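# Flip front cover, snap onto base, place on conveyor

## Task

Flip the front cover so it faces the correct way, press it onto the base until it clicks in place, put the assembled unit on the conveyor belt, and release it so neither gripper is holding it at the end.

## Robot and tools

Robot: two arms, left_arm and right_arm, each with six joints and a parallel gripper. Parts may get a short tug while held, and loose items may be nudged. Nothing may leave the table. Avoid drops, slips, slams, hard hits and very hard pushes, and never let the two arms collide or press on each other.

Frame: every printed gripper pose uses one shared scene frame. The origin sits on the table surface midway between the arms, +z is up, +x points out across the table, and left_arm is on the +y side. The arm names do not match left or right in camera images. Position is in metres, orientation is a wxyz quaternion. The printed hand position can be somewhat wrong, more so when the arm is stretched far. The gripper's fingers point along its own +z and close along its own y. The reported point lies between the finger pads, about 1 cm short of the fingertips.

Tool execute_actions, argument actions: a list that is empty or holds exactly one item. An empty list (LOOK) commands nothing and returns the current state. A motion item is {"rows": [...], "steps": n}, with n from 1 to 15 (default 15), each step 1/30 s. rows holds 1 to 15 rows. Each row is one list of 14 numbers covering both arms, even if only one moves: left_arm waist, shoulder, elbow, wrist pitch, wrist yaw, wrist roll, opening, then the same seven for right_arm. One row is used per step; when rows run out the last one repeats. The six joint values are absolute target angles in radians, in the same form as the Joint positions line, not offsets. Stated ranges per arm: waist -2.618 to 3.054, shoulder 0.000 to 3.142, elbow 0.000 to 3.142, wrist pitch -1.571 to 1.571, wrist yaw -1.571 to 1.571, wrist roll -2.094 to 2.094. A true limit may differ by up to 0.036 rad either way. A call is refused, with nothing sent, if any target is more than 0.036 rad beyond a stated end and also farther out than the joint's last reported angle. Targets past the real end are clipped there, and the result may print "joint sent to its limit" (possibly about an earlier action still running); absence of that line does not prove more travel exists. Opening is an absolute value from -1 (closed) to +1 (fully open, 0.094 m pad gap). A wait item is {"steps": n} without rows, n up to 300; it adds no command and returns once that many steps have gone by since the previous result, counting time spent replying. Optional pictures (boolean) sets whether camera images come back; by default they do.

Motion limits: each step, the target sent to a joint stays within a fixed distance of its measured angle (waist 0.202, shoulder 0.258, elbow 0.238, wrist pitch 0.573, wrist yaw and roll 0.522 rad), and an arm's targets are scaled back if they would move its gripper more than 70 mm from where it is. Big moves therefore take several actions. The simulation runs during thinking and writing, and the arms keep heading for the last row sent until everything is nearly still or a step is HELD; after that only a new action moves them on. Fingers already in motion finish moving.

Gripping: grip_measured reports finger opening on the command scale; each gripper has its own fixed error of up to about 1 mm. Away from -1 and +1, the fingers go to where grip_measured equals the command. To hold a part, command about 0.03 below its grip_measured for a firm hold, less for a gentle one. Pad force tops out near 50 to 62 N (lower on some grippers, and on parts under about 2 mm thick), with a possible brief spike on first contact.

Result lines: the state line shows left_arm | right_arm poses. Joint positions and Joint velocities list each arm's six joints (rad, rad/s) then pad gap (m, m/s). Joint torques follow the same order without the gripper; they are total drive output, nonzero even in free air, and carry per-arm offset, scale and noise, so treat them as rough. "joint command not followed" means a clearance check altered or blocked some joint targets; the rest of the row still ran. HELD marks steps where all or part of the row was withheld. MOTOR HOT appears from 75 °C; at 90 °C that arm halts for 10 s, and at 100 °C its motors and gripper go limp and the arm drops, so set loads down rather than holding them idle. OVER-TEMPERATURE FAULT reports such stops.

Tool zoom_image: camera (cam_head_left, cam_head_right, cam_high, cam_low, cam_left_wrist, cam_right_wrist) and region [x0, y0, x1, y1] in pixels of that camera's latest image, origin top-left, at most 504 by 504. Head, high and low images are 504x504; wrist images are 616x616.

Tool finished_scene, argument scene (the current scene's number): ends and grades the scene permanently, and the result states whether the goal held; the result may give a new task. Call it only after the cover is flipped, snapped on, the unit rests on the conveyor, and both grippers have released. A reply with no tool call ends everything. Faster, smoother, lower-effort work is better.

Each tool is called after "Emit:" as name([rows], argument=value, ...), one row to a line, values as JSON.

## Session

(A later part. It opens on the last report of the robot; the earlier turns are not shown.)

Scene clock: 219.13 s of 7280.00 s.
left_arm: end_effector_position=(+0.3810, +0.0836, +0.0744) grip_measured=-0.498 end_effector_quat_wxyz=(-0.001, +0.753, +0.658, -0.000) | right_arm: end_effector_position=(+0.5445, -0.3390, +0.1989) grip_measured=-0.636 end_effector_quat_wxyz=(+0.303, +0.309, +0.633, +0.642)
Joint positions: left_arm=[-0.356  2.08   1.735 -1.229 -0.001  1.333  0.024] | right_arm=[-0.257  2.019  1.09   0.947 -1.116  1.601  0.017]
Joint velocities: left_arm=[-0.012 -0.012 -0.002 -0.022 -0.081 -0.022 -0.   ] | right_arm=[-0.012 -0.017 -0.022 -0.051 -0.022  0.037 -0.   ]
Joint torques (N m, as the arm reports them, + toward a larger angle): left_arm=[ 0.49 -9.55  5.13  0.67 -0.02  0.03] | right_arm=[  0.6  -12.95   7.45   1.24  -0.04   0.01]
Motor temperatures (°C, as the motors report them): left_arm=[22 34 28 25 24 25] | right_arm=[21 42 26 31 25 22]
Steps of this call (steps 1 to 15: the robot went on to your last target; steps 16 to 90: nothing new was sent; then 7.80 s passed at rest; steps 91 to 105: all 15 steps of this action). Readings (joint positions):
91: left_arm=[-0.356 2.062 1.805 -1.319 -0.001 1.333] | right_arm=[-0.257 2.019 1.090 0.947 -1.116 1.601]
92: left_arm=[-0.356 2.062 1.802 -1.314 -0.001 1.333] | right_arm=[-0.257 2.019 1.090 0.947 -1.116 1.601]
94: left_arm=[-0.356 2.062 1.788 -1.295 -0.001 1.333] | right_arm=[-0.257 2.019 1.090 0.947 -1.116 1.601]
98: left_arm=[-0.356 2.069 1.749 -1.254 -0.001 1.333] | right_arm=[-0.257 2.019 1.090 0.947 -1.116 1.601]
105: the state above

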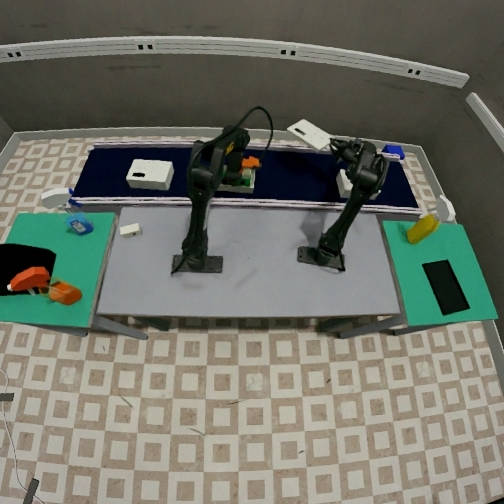

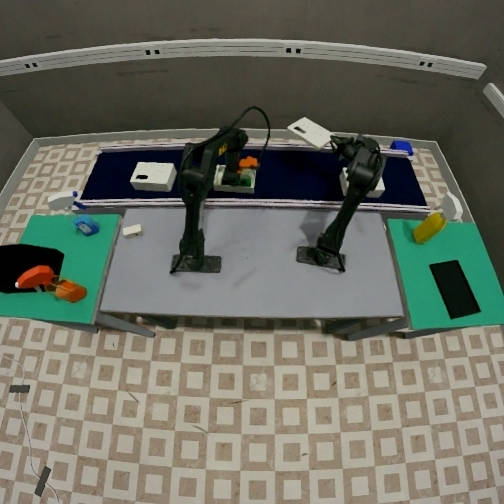

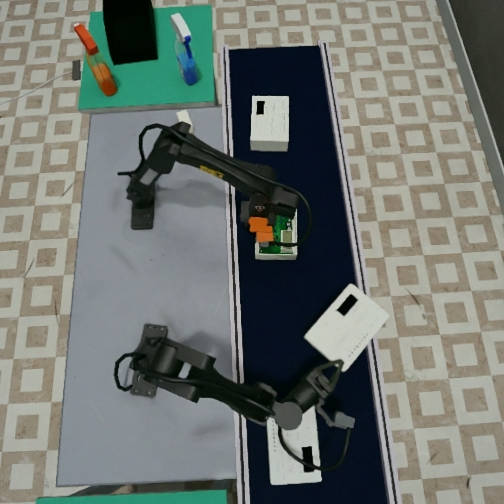

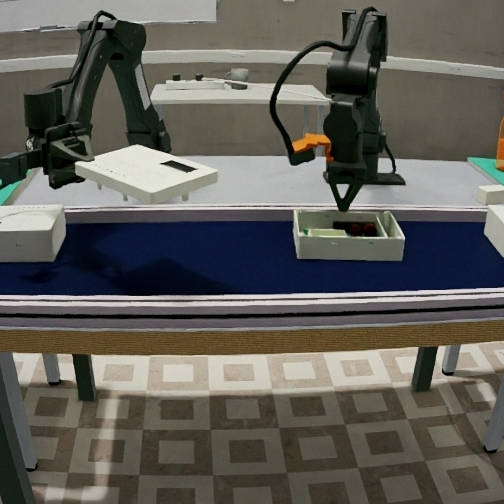

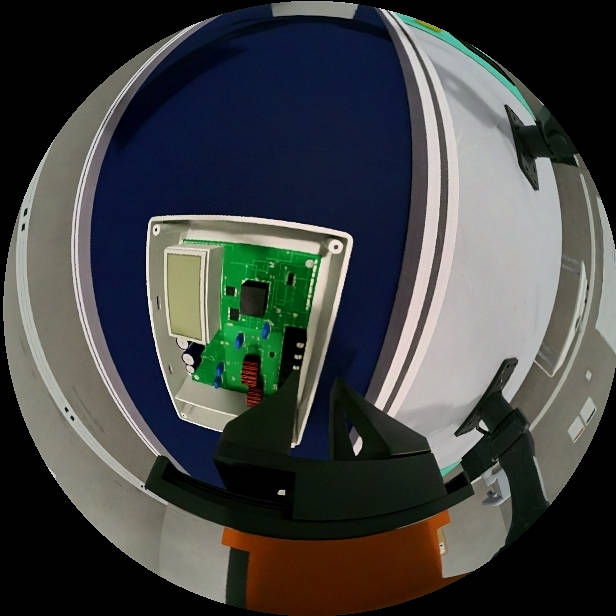

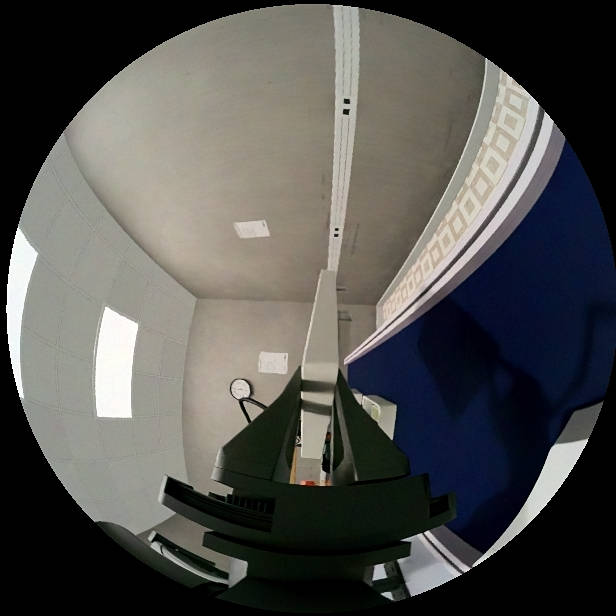

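Emit:
execute_actions([
  {"rows":[[-0.35,2.08,1.72,-1.195,0,1.37,-0.55,-0.25,2,1.09,0.955,-1.12,1.6,-0.68],[-0.35,2.082,1.71,-1.183,0,1.37,-0.6,-0.25,2,1.09,0.955,-1.12,1.6,-0.68],[-0.35,2.084,1.7,-1.171,0,1.37,-0.65,-0.25,2,1.09,0.955,-1.12,1.6,-0.68],[-0.35,2.086,1.69,-1.16,0,1.37,-0.7,-0.25,2,1.09,0.955,-1.12,1.6,-0.68],[-0.35,2.088,1.68,-1.148,0,1.37,-0.75,-0.25,2,1.09,0.955,-1.12,1.6,-0.68]],"steps":12},
], pictures=false)

Emit:
execute_actions([
  {"rows":[[-0.35,2.088,1.68,-1.148,0,1.37,-0.79,-0.25,2,1.09,0.955,-1.12,1.6,-0.68],[-0.35,2.088,1.68,-1.148,0,1.37,-0.83,-0.25,2,1.09,0.955,-1.12,1.6,-0.68],[-0.35,2.088,1.68,-1.148,0,1.37,-0.87,-0.25,2,1.09,0.955,-1.12,1.6,-0.68],[-0.35,2.088,1.68,-1.148,0,1.37,-0.9,-0.25,2,1.09,0.955,-1.12,1.6,-0.68],[-0.35,2.088,1.68,-1.148,0,1.37,-0.93,-0.25,2,1.09,0.955,-1.12,1.6,-0.68],[-0.35,2.088,1.68,-1.148,0,1.37,-0.96,-0.25,2,1.09,0.955,-1.12,1.6,-0.68],[-0.35,2.088,1.68,-1.148,0,1.37,-1,-0.25,2,1.09,0.955,-1.12,1.6,-0.68]],"steps":12},
])

Scene clock: 232.07 s of 7280.00 s.
left_arm: end_effector_position=(+0.3808, +0.0837, +0.0593) grip_measured=-0.748 end_effector_quat_wxyz=(-0.002, +0.762, +0.647, -0.000) | right_arm: end_effector_position=(+0.5445, -0.3390, +0.1989) grip_measured=-0.636 end_effector_quat_wxyz=(+0.303, +0.309, +0.633, +0.642)
Joint positions: left_arm=[-0.356  2.088  1.687 -1.173 -0.001  1.361  0.012] | right_arm=[-0.257  2.019  1.09   0.947 -1.116  1.601  0.017]
Joint velocities: left_arm=[-0.007 -0.012  0.002  0.037  0.022  0.037 -0.   ] | right_arm=[-0.002 -0.007  0.002 -0.051 -0.037  0.007 -0.001]
Joint torques (N m, as the arm reports them, + toward a larger angle): left_arm=[ 0.5  -9.58  5.08  0.71 -0.02 -0.02] | right_arm=[  0.6  -12.96   7.45   1.24  -0.04   0.01]
Motor temperatures (°C, as the motors report them): left_arm=[22 34 28 25 24 25] | right_arm=[21 42 27 31 25 22]
Steps of this call (steps 1 to 15: the robot went on to your last target; steps 16 to 90: nothing new was sent; then 9.53 s passed at rest; steps 91 to 102: all 12 steps of this action). Readings (joint positions):
91: left_arm=[-0.356 2.080 1.735 -1.220 -0.001 1.338] | right_arm=[-0.257 2.019 1.090 0.947 -1.116 1.601]
92: left_arm=[-0.356 2.080 1.733 -1.216 -0.001 1.343] | right_arm=[-0.257 2.019 1.090 0.947 -1.116 1.601]
94: left_arm=[-0.356 2.080 1.720 -1.202 -0.001 1.351] | right_arm=[-0.257 2.019 1.090 0.947 -1.116 1.601]
98: left_arm=[-0.356 2.084 1.690 -1.182 -0.001 1.358] | right_arm=[-0.257 2.019 1.090 0.947 -1.116 1.601]
102: the state above

Scene clock: 232.47 s of 7280.00 s.
left_arm: end_effector_position=(+0.3837, +0.0836, +0.0593) grip_measured=-0.970 end_effector_quat_wxyz=(+0.002, +0.763, +0.646, +0.004) | right_arm: end_effector_position=(+0.5445, -0.3390, +0.1989) grip_measured=-0.636 end_effector_quat_wxyz=(+0.303, +0.309, +0.633, +0.642)
Joint positions: left_arm=[-0.355  2.088  1.687 -1.162 -0.005  1.366  0.001] | right_arm=[-0.257  2.019  1.09   0.947 -1.116  1.601  0.017]
Joint velocities: left_arm=[ 0.007 -0.012 -0.007 -0.007  0.022  0.007 -0.001] | right_arm=[-0.007  0.002 -0.012  0.037  0.007 -0.037  0.001]
Joint torques (N m, as the arm reports them, + toward a larger angle): left_arm=[ 0.32 -9.45  5.09  0.71  0.02  0.05] | right_arm=[  0.61 -12.95   7.45   1.24  -0.04   0.01]
Motor temperatures (°C, as the motors report them): left_arm=[22 34 28 25 24 25] | right_arm=[21 42 27 31 25 22]
Steps of this call (steps 1 to 12: all 12 steps of this action). Readings (joint positions):
1: left_arm=[-0.356 2.088 1.687 -1.171 -0.001 1.362] | right_arm=[-0.257 2.019 1.090 0.947 -1.116 1.601]
2: left_arm=[-0.356 2.088 1.687 -1.169 -0.001 1.362] | right_arm=[-0.257 2.019 1.090 0.947 -1.116 1.601]
4: left_arm=[-0.356 2.088 1.687 -1.169 -0.001 1.362] | right_arm=[-0.257 2.019 1.090 0.947 -1.116 1.601]
8: left_arm=[-0.355 2.088 1.687 -1.165 -0.005 1.365] | right_arm=[-0.257 2.019 1.090 0.947 -1.116 1.601]
12: the state above

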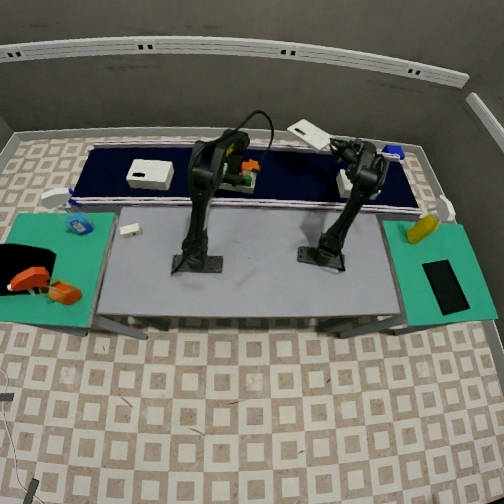

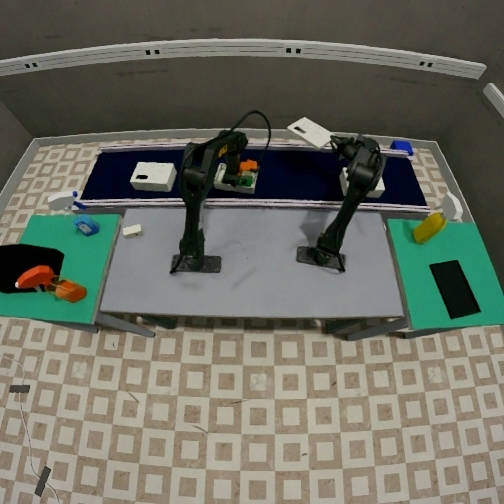

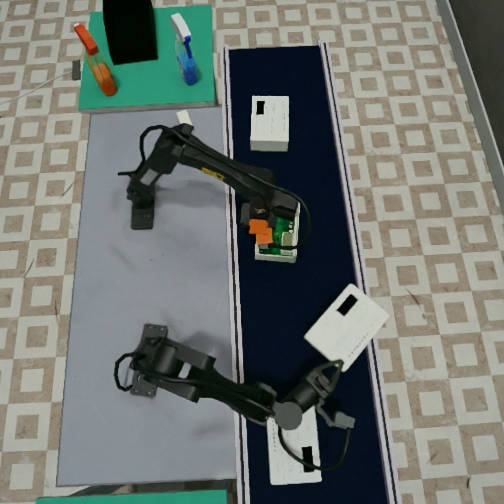

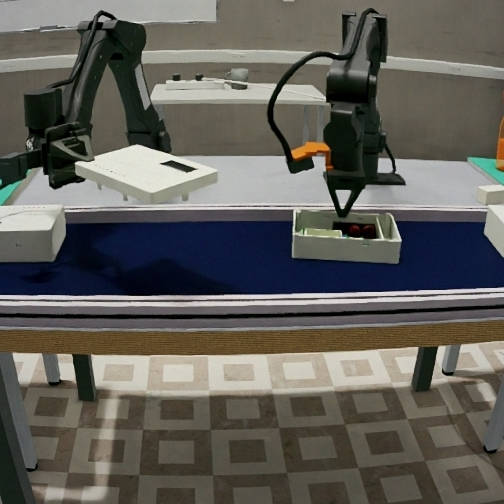

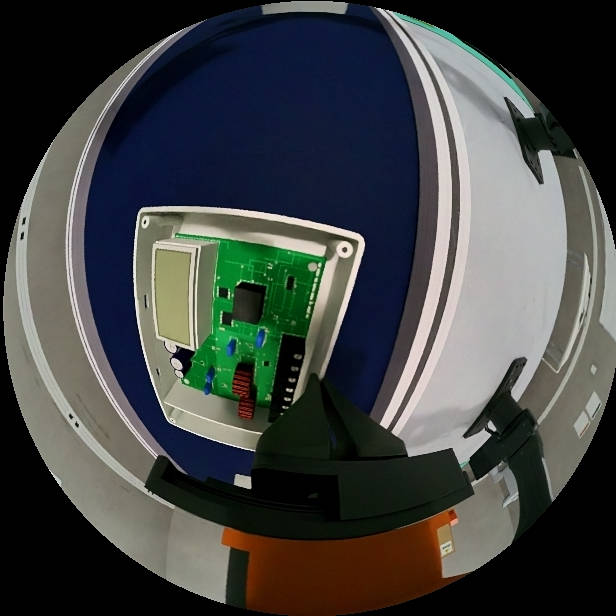

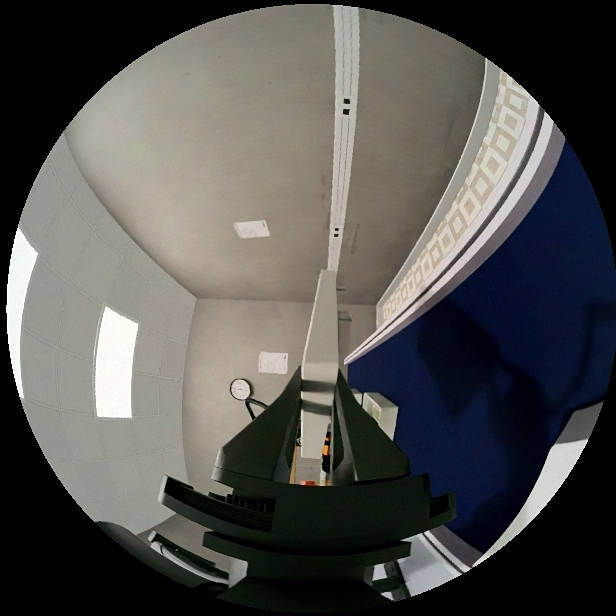

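Emit:
execute_actions([
  {"rows":[[-0.35,2.08,1.71,-1.17,0,1.37,-1,-0.25,2,1.09,0.955,-1.12,1.6,-0.68],[-0.35,2.075,1.722,-1.185,0,1.37,-1,-0.25,2,1.09,0.955,-1.12,1.6,-0.68],[-0.35,2.07,1.734,-1.2,0,1.37,-1,-0.25,2,1.09,0.955,-1.12,1.6,-0.68],[-0.35,2.066,1.746,-1.215,0,1.37,-1,-0.25,2,1.09,0.955,-1.12,1.6,-0.68],[-0.35,2.062,1.758,-1.23,0,1.37,-1,-0.25,2,1.09,0.955,-1.12,1.6,-0.68],[-0.35,2.06,1.77,-1.245,0,1.37,-1,-0.25,2,1.09,0.955,-1.12,1.6,-0.68],[-0.35,2.06,1.785,-1.26,0,1.37,-1,-0.25,2,1.09,0.955,-1.12,1.6,-0.68],[-0.35,2.06,1.8,-1.275,0,1.37,-1,-0.25,2,1.09,0.955,-1.12,1.6,-0.68],[-0.35,2.06,1.815,-1.29,0,1.37,-1,-0.25,2,1.09,0.955,-1.12,1.6,-0.68],[-0.35,2.06,1.83,-1.305,0,1.37,-1,-0.25,2,1.09,0.955,-1.12,1.6,-0.68],[-0.35,2.06,1.84,-1.32,0,1.37,-1,-0.25,2,1.09,0.955,-1.12,1.6,-0.68]]},
])

Scene clock: 252.27 s of 7280.00 s.
left_arm: end_effector_position=(+0.3881, +0.0818, +0.0918) grip_measured=-0.970 end_effector_quat_wxyz=(+0.006, +0.763, +0.646, +0.006) | right_arm: end_effector_position=(+0.5445, -0.3390, +0.1989) grip_measured=-0.636 end_effector_quat_wxyz=(+0.303, +0.309, +0.633, +0.642)
Joint positions: left_arm=[-0.355  2.085  1.812 -1.281 -0.004  1.366  0.001] | right_arm=[-0.257  2.019  1.09   0.947 -1.116  1.601  0.017]
Joint velocities: left_arm=[-0.017  0.002  0.032 -0.125  0.022 -0.066 -0.   ] | right_arm=[-0.002 -0.002 -0.007 -0.022  0.022 -0.081  0.   ]
Joint torques (N m, as the arm reports them, + toward a larger angle): left_arm=[  0.5  -11.65   7.54   0.37   0.06  -0.01] | right_arm=[  0.6  -12.95   7.44   1.24  -0.04   0.01]
Motor temperatures (°C, as the motors report them): left_arm=[22 35 28 25 24 25] | right_arm=[21 43 27 31 25 22]
Steps of this call (steps 1 to 15: the robot went on to your last target; steps 16 to 90: nothing new was sent; then 16.30 s passed at rest; steps 91 to 105: all 15 steps of this action). Readings (joint positions):
91: left_arm=[-0.355 2.088 1.687 -1.162 -0.005 1.366] | right_arm=[-0.257 2.019 1.090 0.947 -1.116 1.601]
92: left_arm=[-0.355 2.088 1.688 -1.162 -0.005 1.366] | right_arm=[-0.257 2.019 1.090 0.947 -1.116 1.601]
94: left_arm=[-0.355 2.088 1.699 -1.172 -0.005 1.366] | right_arm=[-0.257 2.019 1.090 0.947 -1.116 1.601]
98: left_arm=[-0.355 2.088 1.744 -1.213 -0.004 1.366] | right_arm=[-0.257 2.019 1.090 0.947 -1.116 1.601]
105: the state above

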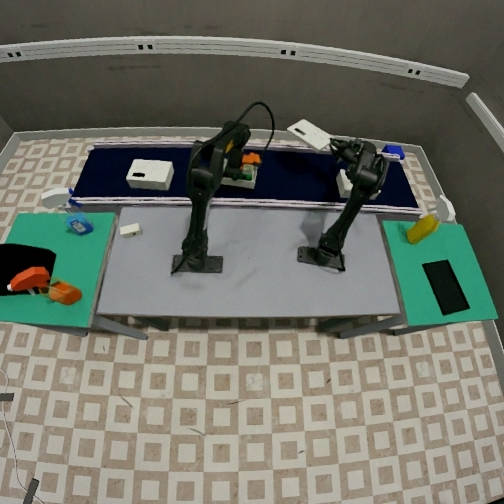

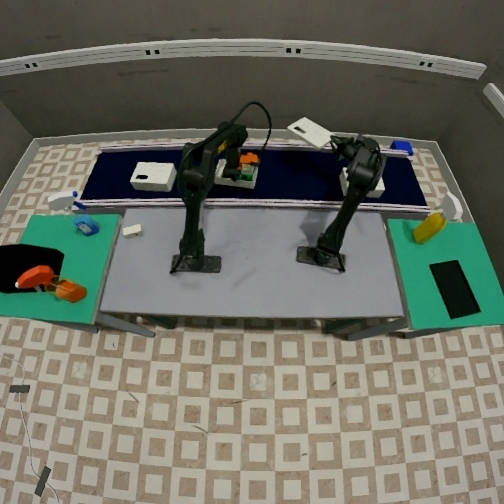

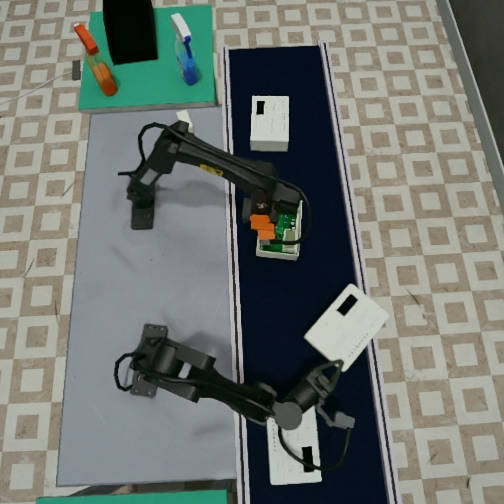

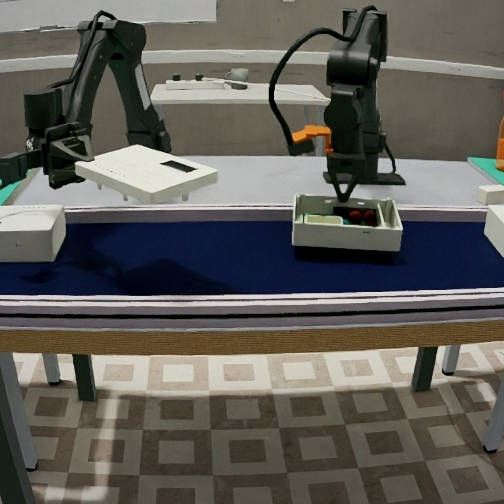

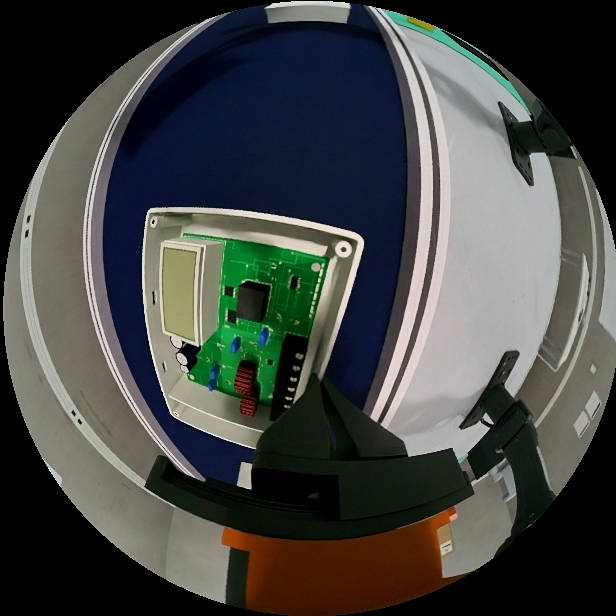

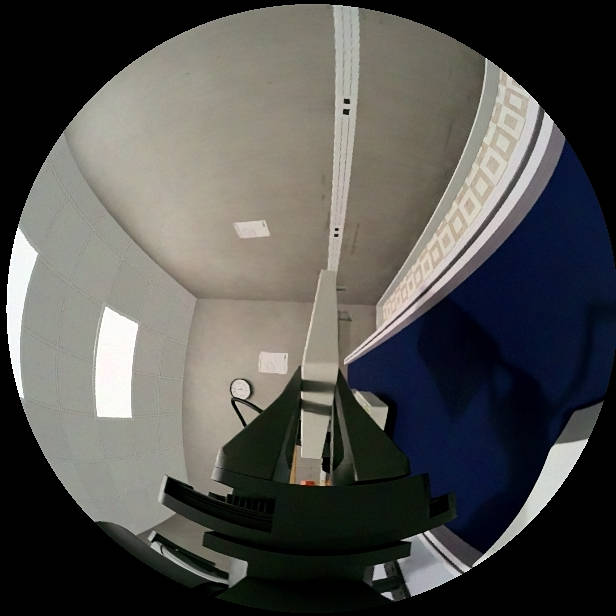

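Emit:
execute_actions([
  {"rows":[[-0.35,2.075,1.87,-1.335,0,1.33,-1,-0.25,2,1.09,0.955,-1.12,1.6,-0.68],[-0.35,2.095,1.91,-1.35,0,1.27,-1,-0.25,2,1.09,0.955,-1.12,1.6,-0.68],[-0.345,2.12,1.95,-1.365,0,1.2,-1,-0.25,2,1.09,0.955,-1.12,1.6,-0.68],[-0.34,2.145,1.99,-1.38,0,1.13,-1,-0.25,2,1.09,0.955,-1.12,1.6,-0.68],[-0.335,2.17,2.035,-1.4,0,1.06,-1,-0.25,2,1.09,0.955,-1.12,1.6,-0.68],[-0.33,2.195,2.08,-1.42,0,0.99,-1,-0.25,2,1.09,0.955,-1.12,1.6,-0.68],[-0.325,2.22,2.125,-1.44,0,0.92,-1,-0.25,2,1.09,0.955,-1.12,1.6,-0.68],[-0.32,2.25,2.17,-1.46,0,0.85,-1,-0.25,2,1.09,0.955,-1.12,1.6,-0.68],[-0.315,2.28,2.215,-1.48,0,0.78,-1,-0.25,2,1.09,0.955,-1.12,1.6,-0.68],[-0.31,2.305,2.26,-1.5,0,0.71,-1,-0.25,2,1.09,0.955,-1.12,1.6,-0.68],[-0.305,2.33,2.305,-1.52,0,0.64,-1,-0.25,2,1.09,0.955,-1.12,1.6,-0.68],[-0.3,2.355,2.35,-1.535,0,0.57,-1,-0.25,2,1.09,0.955,-1.12,1.6,-0.68],[-0.295,2.38,2.395,-1.55,0,0.5,-1,-0.25,2,1.09,0.955,-1.12,1.6,-0.68],[-0.29,2.405,2.43,-1.56,0,0.43,-1,-0.25,2,1.09,0.955,-1.12,1.6,-0.68],[-0.285,2.425,2.46,-1.57,0,0.36,-1,-0.25,2,1.09,0.955,-1.12,1.6,-0.68]]},
], pictures=false)

Emit:
execute_actions([
  {"rows":[[-0.28,2.425,2.46,-1.57,0,0.29,-1,-0.25,2,1.09,0.955,-1.12,1.6,-0.68],[-0.28,2.425,2.46,-1.57,0,0.22,-1,-0.25,2,1.09,0.955,-1.12,1.6,-0.68],[-0.28,2.425,2.46,-1.57,0,0.15,-1,-0.25,2,1.09,0.955,-1.12,1.6,-0.68],[-0.28,2.425,2.46,-1.57,0,0.08,-1,-0.25,2,1.09,0.955,-1.12,1.6,-0.68],[-0.28,2.425,2.46,-1.57,0,0.01,-1,-0.25,2,1.09,0.955,-1.12,1.6,-0.68],[-0.28,2.425,2.46,-1.57,0,-0.06,-1,-0.25,2,1.09,0.955,-1.12,1.6,-0.68],[-0.28,2.425,2.46,-1.57,0,-0.13,-1,-0.25,2,1.09,0.955,-1.12,1.6,-0.68],[-0.28,2.425,2.46,-1.57,0,-0.2,-1,-0.25,2,1.09,0.955,-1.12,1.6,-0.68],[-0.28,2.425,2.46,-1.57,0,-0.27,-1,-0.25,2,1.09,0.955,-1.12,1.6,-0.68],[-0.28,2.425,2.46,-1.57,0,-0.34,-1,-0.25,2,1.09,0.955,-1.12,1.6,-0.68],[-0.28,2.425,2.46,-1.57,0,-0.41,-1,-0.25,2,1.09,0.955,-1.12,1.6,-0.68],[-0.28,2.425,2.46,-1.57,0,-0.48,-1,-0.25,2,1.09,0.955,-1.12,1.6,-0.68],[-0.28,2.425,2.46,-1.57,0,-0.55,-1,-0.25,2,1.09,0.955,-1.12,1.6,-0.68],[-0.28,2.425,2.46,-1.57,0,-0.62,-1,-0.25,2,1.09,0.955,-1.12,1.6,-0.68],[-0.28,2.425,2.46,-1.57,0,-0.69,-1,-0.25,2,1.09,0.955,-1.12,1.6,-0.68]]},
])

Scene clock: 270.70 s of 7280.00 s.
left_arm: end_effector_position=(+0.4605, +0.0792, +0.1039) grip_measured=-0.971 end_effector_quat_wxyz=(+0.029, +0.466, +0.885, +0.005) | right_arm: end_effector_position=(+0.5445, -0.3390, +0.1989) grip_measured=-0.636 end_effector_quat_wxyz=(+0.303, +0.309, +0.633, +0.642)
Joint positions: left_arm=[-0.304  2.397  2.375 -1.489 -0.001  0.649  0.001] | right_arm=[-0.257  2.019  1.09   0.947 -1.116  1.601  0.017]
Joint velocities: left_arm=[ 0.178  0.686  1.013 -0.286 -0.037 -1.941  0.   ] | right_arm=[ 0.012  0.007  0.002 -0.022  0.051  0.007  0.   ]
Joint torques (N m, as the arm reports them, + toward a larger angle): left_arm=[  0.48 -12.47   7.11   0.45  -0.09  -0.09] | right_arm=[  0.6  -12.95   7.45   1.24  -0.04   0.01]
Motor temperatures (°C, as the motors report them): left_arm=[22 38 29 25 24 25] | right_arm=[21 44 27 32 25 22]
joint sent to its limit (left arm) — the command would take joint 4 (wrist pitch) past its lower limit, so that joint was sent only as far as its limit.
Steps of this call (steps 1 to 30: the robot went on to your last target; steps 31 to 90: nothing new was sent; then 14.93 s passed at rest; steps 91 to 105: all 15 steps of this action). Readings (joint positions):
91: left_arm=[-0.355 2.086 1.817 -1.313 -0.004 1.362] | right_arm=[-0.257 2.019 1.090 0.947 -1.116 1.601]
92: left_arm=[-0.355 2.092 1.831 -1.325 -0.004 1.348] | right_arm=[-0.257 2.019 1.090 0.947 -1.116 1.601]
94: left_arm=[-0.355 2.119 1.893 -1.356 -0.004 1.289] | right_arm=[-0.257 2.019 1.090 0.947 -1.116 1.601]
98: left_arm=[-0.345 2.210 2.070 -1.397 -0.002 1.094] | right_arm=[-0.257 2.019 1.090 0.947 -1.116 1.601]
105: the state above

Scene clock: 271.20 s of 7280.00 s.
left_arm: end_effector_position=(+0.4631, +0.0890, +0.0960) grip_measured=-0.971 end_effector_quat_wxyz=(+0.011, -0.047, +0.999, -0.007) | right_arm: end_effector_position=(+0.5445, -0.3390, +0.1989) grip_measured=-0.636 end_effector_quat_wxyz=(+0.303, +0.309, +0.633, +0.642)
Joint positions: left_arm=[-0.28   2.445  2.43  -1.53   0.005 -0.39   0.001] | right_arm=[-0.257  2.019  1.09   0.947 -1.116  1.601  0.017]
Joint velocities: left_arm=[ 0.012  0.002 -0.002 -0.007 -0.022 -1.927 -0.   ] | right_arm=[ 0.022 -0.012 -0.007  0.022  0.007 -0.081 -0.   ]
Joint torques (N m, as the arm reports them, + toward a larger angle): left_arm=[  0.04 -13.31   7.82   0.34  -0.07  -0.01] | right_arm=[  0.59 -12.96   7.44   1.24  -0.04   0.01]
Motor temperatures (°C, as the motors report them): left_arm=[22 38 29 25 24 25] | right_arm=[21 44 27 32 25 22]
joint sent to its limit (left arm) — the command would take joint 4 (wrist pitch) past its lower limit, so that joint was sent only as far as its limit.
Steps of this call (steps 1 to 15: all 15 steps of this action). Readings (joint positions):
1: left_arm=[-0.297 2.417 2.401 -1.494 -0.001 0.582] | right_arm=[-0.257 2.019 1.090 0.947 -1.116 1.601]
2: left_arm=[-0.292 2.429 2.414 -1.495 -0.001 0.514] | right_arm=[-0.257 2.019 1.090 0.947 -1.116 1.601]
4: left_arm=[-0.284 2.441 2.423 -1.502 -0.001 0.377] | right_arm=[-0.257 2.019 1.090 0.947 -1.116 1.601]
8: left_arm=[-0.280 2.445 2.423 -1.524 0.000 0.099] | right_arm=[-0.257 2.019 1.090 0.947 -1.116 1.601]
15: the state above

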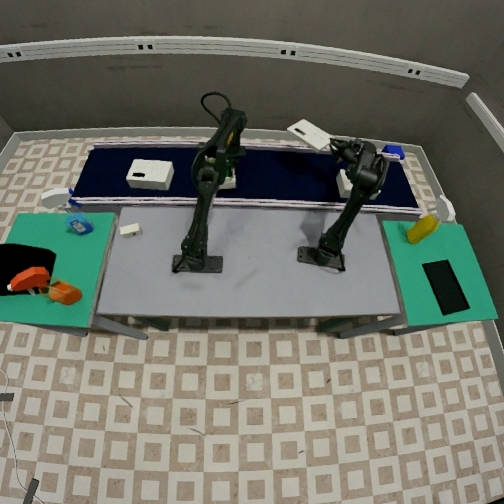

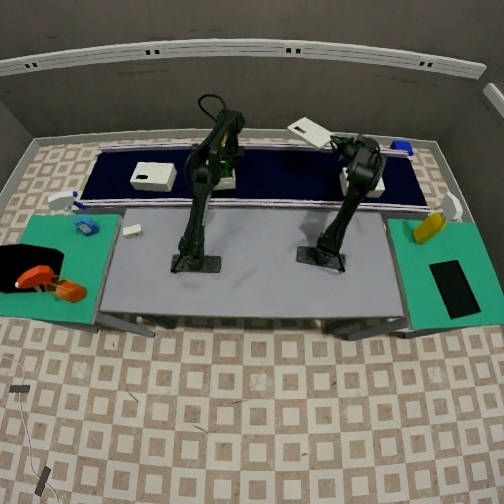

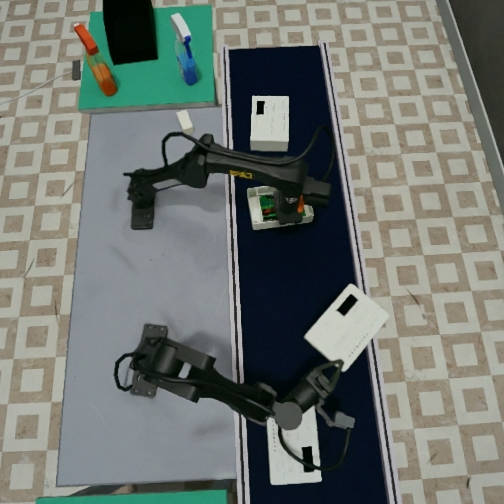

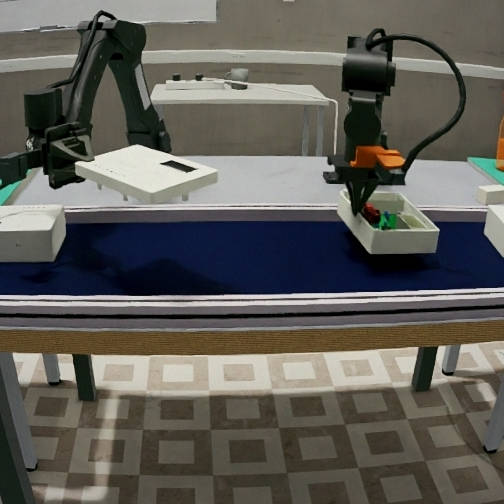

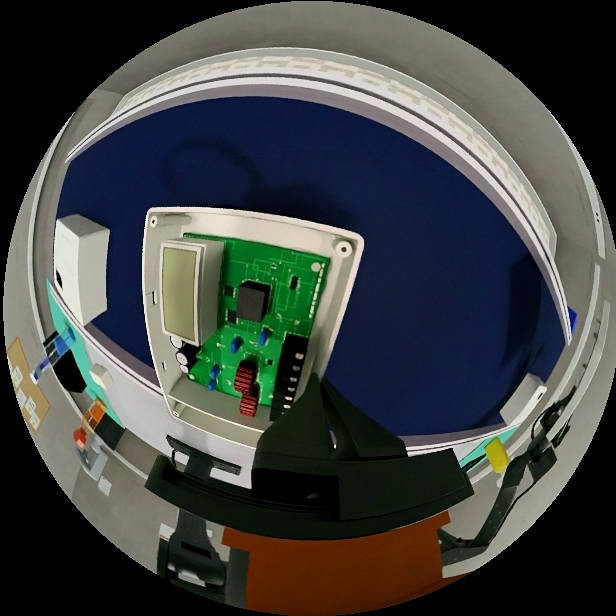

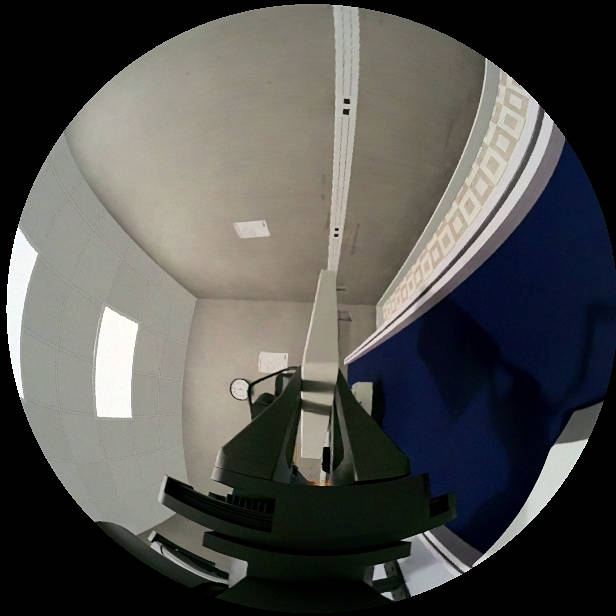

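Emit:
execute_actions([
  {"rows":[[-0.28,2.425,2.46,-1.55,0,-0.75,-1,-0.25,2,1.09,0.955,-1.12,1.6,-0.68],[-0.28,2.425,2.46,-1.55,0,-0.83,-1,-0.25,2,1.09,0.955,-1.12,1.6,-0.68],[-0.28,2.425,2.46,-1.55,0,-0.91,-1,-0.25,2,1.09,0.955,-1.12,1.6,-0.68],[-0.28,2.425,2.46,-1.55,0,-0.99,-1,-0.25,2,1.09,0.955,-1.12,1.6,-0.68],[-0.28,2.425,2.46,-1.55,0,-1.07,-1,-0.25,2,1.09,0.955,-1.12,1.6,-0.68],[-0.28,2.425,2.46,-1.55,0,-1.15,-1,-0.25,2,1.09,0.955,-1.12,1.6,-0.68],[-0.28,2.425,2.46,-1.55,0,-1.23,-1,-0.25,2,1.09,0.955,-1.12,1.6,-0.68],[-0.28,2.425,2.46,-1.55,0,-1.31,-1,-0.25,2,1.09,0.955,-1.12,1.6,-0.68],[-0.28,2.425,2.46,-1.55,0,-1.39,-1,-0.25,2,1.09,0.955,-1.12,1.6,-0.68],[-0.28,2.425,2.46,-1.55,0,-1.47,-1,-0.25,2,1.09,0.955,-1.12,1.6,-0.68],[-0.28,2.425,2.46,-1.55,0,-1.55,-1,-0.25,2,1.09,0.955,-1.12,1.6,-0.68],[-0.28,2.425,2.46,-1.55,0,-1.63,-1,-0.25,2,1.09,0.955,-1.12,1.6,-0.68],[-0.28,2.425,2.46,-1.55,0,-1.71,-1,-0.25,2,1.09,0.955,-1.12,1.6,-0.68],[-0.28,2.425,2.46,-1.55,0,-1.78,-1,-0.25,2,1.09,0.955,-1.12,1.6,-0.68],[-0.28,2.425,2.46,-1.55,0,-1.835,-1,-0.25,2,1.09,0.955,-1.12,1.6,-0.68]]},
], pictures=false)

Emit:
execute_actions([
  {"rows":[[-0.28,2.425,2.46,-1.55,0,-1.835,-1,-0.25,2,1.09,0.955,-1.12,1.6,-0.68],[-0.28,2.43,2.46,-1.54,0,-1.835,-1,-0.25,2,1.09,0.955,-1.12,1.6,-0.68],[-0.28,2.435,2.46,-1.53,0,-1.835,-1,-0.25,2,1.09,0.955,-1.12,1.6,-0.68],[-0.28,2.44,2.46,-1.52,0,-1.835,-1,-0.25,2,1.09,0.955,-1.12,1.6,-0.68],[-0.28,2.445,2.46,-1.515,0,-1.835,-1,-0.25,2,1.09,0.955,-1.12,1.6,-0.68],[-0.28,2.45,2.46,-1.51,0,-1.835,-1,-0.25,2,1.09,0.955,-1.12,1.6,-0.68],[-0.28,2.455,2.46,-1.505,0,-1.835,-1,-0.25,2,1.09,0.955,-1.12,1.6,-0.68],[-0.28,2.46,2.46,-1.5,0,-1.835,-1,-0.25,2,1.09,0.955,-1.12,1.6,-0.68],[-0.28,2.465,2.46,-1.495,0,-1.835,-1,-0.25,2,1.09,0.955,-1.12,1.6,-0.68],[-0.28,2.47,2.46,-1.49,0,-1.835,-1,-0.25,2,1.09,0.955,-1.12,1.6,-0.68],[-0.28,2.475,2.46,-1.49,0,-1.835,-1,-0.25,2,1.09,0.955,-1.12,1.6,-0.68],[-0.28,2.48,2.46,-1.49,0,-1.835,-1,-0.25,2,1.09,0.955,-1.12,1.6,-0.68],[-0.28,2.485,2.46,-1.49,0,-1.835,-1,-0.25,2,1.09,0.955,-1.12,1.6,-0.68]]},
])

Scene clock: 289.83 s of 7280.00 s.
left_arm: end_effector_position=(+0.4630, +0.0886, +0.0960) grip_measured=-0.972 end_effector_quat_wxyz=(+0.005, -0.579, +0.815, -0.013) | right_arm: end_effector_position=(+0.5445, -0.3390, +0.1989) grip_measured=-0.636 end_effector_quat_wxyz=(+0.303, +0.309, +0.633, +0.642)
Joint positions: left_arm=[-0.28   2.445  2.43  -1.53   0.007 -1.532  0.001] | right_arm=[-0.257  2.019  1.09   0.947 -1.116  1.601  0.017]
Joint velocities: left_arm=[-0.017  0.002 -0.002  0.037  0.022 -2.073  0.001] | right_arm=[ 0.007  0.007 -0.007 -0.081  0.022  0.066  0.001]
Joint torques (N m, as the arm reports them, + toward a larger angle): left_arm=[  0.06 -13.29   7.89   0.4   -0.08   0.  ] | right_arm=[  0.6  -12.96   7.45   1.24  -0.04   0.01]
Motor temperatures (°C, as the motors report them): left_arm=[22 42 30 25 24 25] | right_arm=[21 45 27 32 25 22]
joint sent to its limit (left arm) — the command would take joint 4 (wrist pitch) past its lower limit, so that joint was sent only as far as its limit.
Steps of this call (steps 1 to 30: the robot went on to your last target; steps 31 to 90: nothing new was sent; then 15.13 s passed at rest; steps 91 to 105: all 15 steps of this action). Readings (joint positions):
91: left_arm=[-0.280 2.445 2.430 -1.530 0.007 -0.692] | right_arm=[-0.257 2.019 1.090 0.947 -1.116 1.601]
92: left_arm=[-0.280 2.445 2.430 -1.530 0.007 -0.714] | right_arm=[-0.257 2.019 1.090 0.947 -1.116 1.601]
94: left_arm=[-0.280 2.445 2.430 -1.530 0.007 -0.791] | right_arm=[-0.257 2.019 1.090 0.947 -1.116 1.601]
98: left_arm=[-0.280 2.445 2.430 -1.530 0.008 -1.025] | right_arm=[-0.257 2.019 1.090 0.947 -1.116 1.601]
105: the state above

Scene clock: 290.33 s of 7280.00 s.
left_arm: end_effector_position=(+0.4713, +0.0860, +0.0742) grip_measured=-0.972 end_effector_quat_wxyz=(-0.002, +0.690, -0.724, +0.010) | right_arm: end_effector_position=(+0.5445, -0.3390, +0.1989) grip_measured=-0.636 end_effector_quat_wxyz=(+0.303, +0.309, +0.633, +0.642)
Joint positions: left_arm=[-0.28   2.493  2.43  -1.488  0.007 -1.819  0.001] | right_arm=[-0.257  2.019  1.09   0.947 -1.116  1.601  0.017]
Joint velocities: left_arm=[ 0.002  0.139  0.002 -0.037 -0.037 -0.125  0.001] | right_arm=[ 0.007  0.007  0.007 -0.022 -0.007 -0.051  0.001]
Joint torques (N m, as the arm reports them, + toward a larger angle): left_arm=[ -0.01 -13.34   7.93   0.54  -0.08  -0.14] | right_arm=[  0.6  -12.96   7.44   1.24  -0.04   0.01]
Motor temperatures (°C, as the motors report them): left_arm=[22 42 30 25 24 25] | right_arm=[21 45 27 32 25 22]
Steps of this call (steps 1 to 15: all 15 steps of this action). Readings (joint positions):
1: left_arm=[-0.280 2.445 2.430 -1.530 0.007 -1.592] | right_arm=[-0.257 2.019 1.090 0.947 -1.116 1.601]
2: left_arm=[-0.280 2.445 2.430 -1.530 0.007 -1.640] | right_arm=[-0.257 2.019 1.090 0.947 -1.116 1.601]
4: left_arm=[-0.280 2.445 2.430 -1.528 0.007 -1.709] | right_arm=[-0.257 2.019 1.090 0.947 -1.116 1.601]
8: left_arm=[-0.280 2.451 2.430 -1.514 0.007 -1.780] | right_arm=[-0.257 2.019 1.090 0.947 -1.116 1.601]
15: the state above

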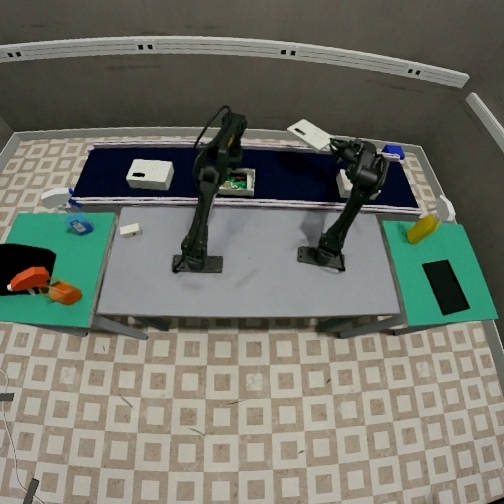

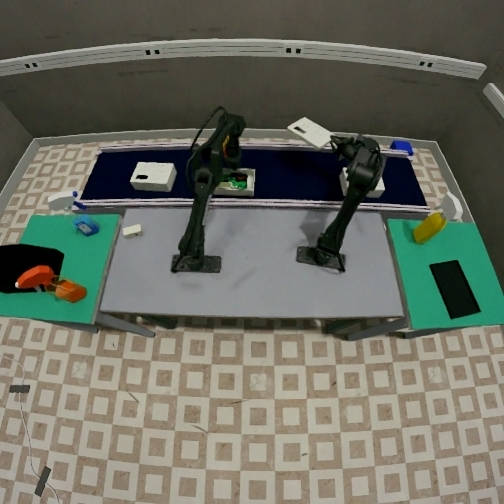

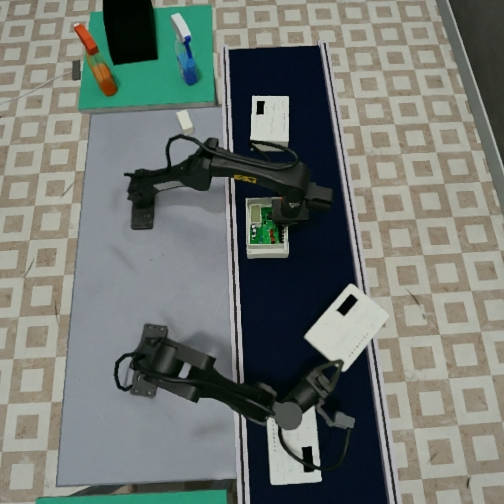

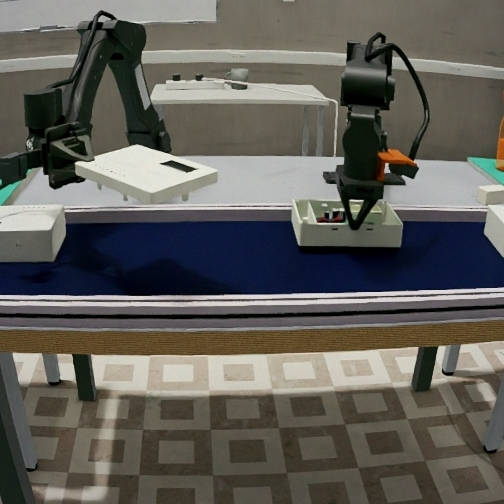

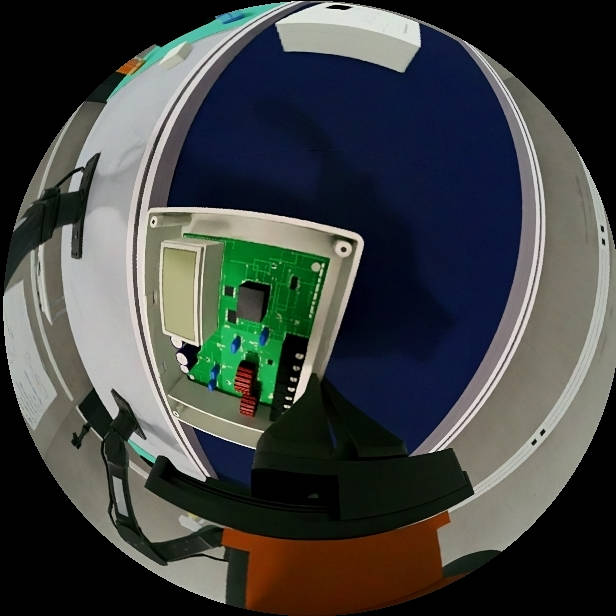

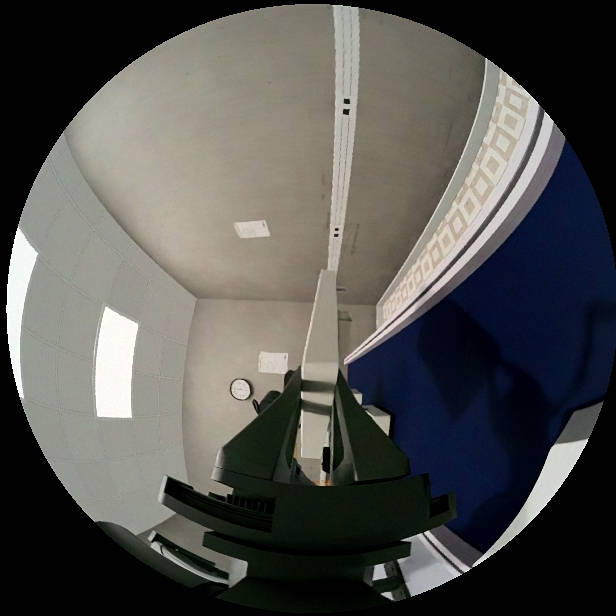

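Emit:
execute_actions([
  {"rows":[[-0.28,2.495,2.46,-1.485,0,-1.835,-1,-0.25,2,1.09,0.955,-1.12,1.6,-0.68],[-0.28,2.5,2.46,-1.48,0,-1.835,-1,-0.25,2,1.09,0.955,-1.12,1.6,-0.68],[-0.28,2.505,2.46,-1.475,0,-1.835,-1,-0.25,2,1.09,0.955,-1.12,1.6,-0.68],[-0.28,2.51,2.46,-1.47,0,-1.835,-1,-0.25,2,1.09,0.955,-1.12,1.6,-0.68],[-0.28,2.515,2.46,-1.47,0,-1.835,-1,-0.25,2,1.09,0.955,-1.12,1.6,-0.68],[-0.28,2.522,2.46,-1.47,0,-1.835,-1,-0.25,2,1.09,0.955,-1.12,1.6,-0.68]]},
], pictures=false)

Scene clock: 295.90 s of 7280.00 s.
left_arm: end_effector_position=(+0.4773, +0.0844, +0.0615) grip_measured=-0.972 end_effector_quat_wxyz=(-0.002, +0.693, -0.721, +0.011) | right_arm: end_effector_position=(+0.5445, -0.3390, +0.1989) grip_measured=-0.636 end_effector_quat_wxyz=(+0.303, +0.309, +0.633, +0.642)
Joint positions: left_arm=[-0.28   2.524  2.437 -1.463  0.007 -1.829  0.001] | right_arm=[-0.257  2.019  1.09   0.947 -1.116  1.601  0.017]
Joint velocities: left_arm=[-0.017  0.007 -0.007  0.022 -0.051 -0.081  0.001] | right_arm=[-0.002  0.002 -0.002 -0.007  0.022  0.066 -0.   ]
Joint torques (N m, as the arm reports them, + toward a larger angle): left_arm=[  0.01 -12.35   7.21   0.47  -0.08  -0.12] | right_arm=[  0.6  -12.95   7.45   1.24  -0.04   0.01]
Motor temperatures (°C, as the motors report them): left_arm=[22 43 30 25 24 25] | right_arm=[21 45 27 32 25 22]
Steps of this call (steps 1 to 15: the robot went on to your last target; steps 16 to 90: nothing new was sent; then 2.07 s passed at rest; steps 91 to 105: all 15 steps of this action). Readings (joint positions):
91: left_arm=[-0.280 2.502 2.430 -1.482 0.007 -1.829] | right_arm=[-0.257 2.019 1.090 0.947 -1.116 1.601]
92: left_arm=[-0.280 2.502 2.430 -1.481 0.007 -1.829] | right_arm=[-0.257 2.019 1.090 0.947 -1.116 1.601]
94: left_arm=[-0.280 2.504 2.430 -1.477 0.007 -1.829] | right_arm=[-0.257 2.019 1.090 0.947 -1.116 1.601]
98: left_arm=[-0.280 2.522 2.432 -1.468 0.007 -1.829] | right_arm=[-0.257 2.019 1.090 0.947 -1.116 1.601]
105: the state above


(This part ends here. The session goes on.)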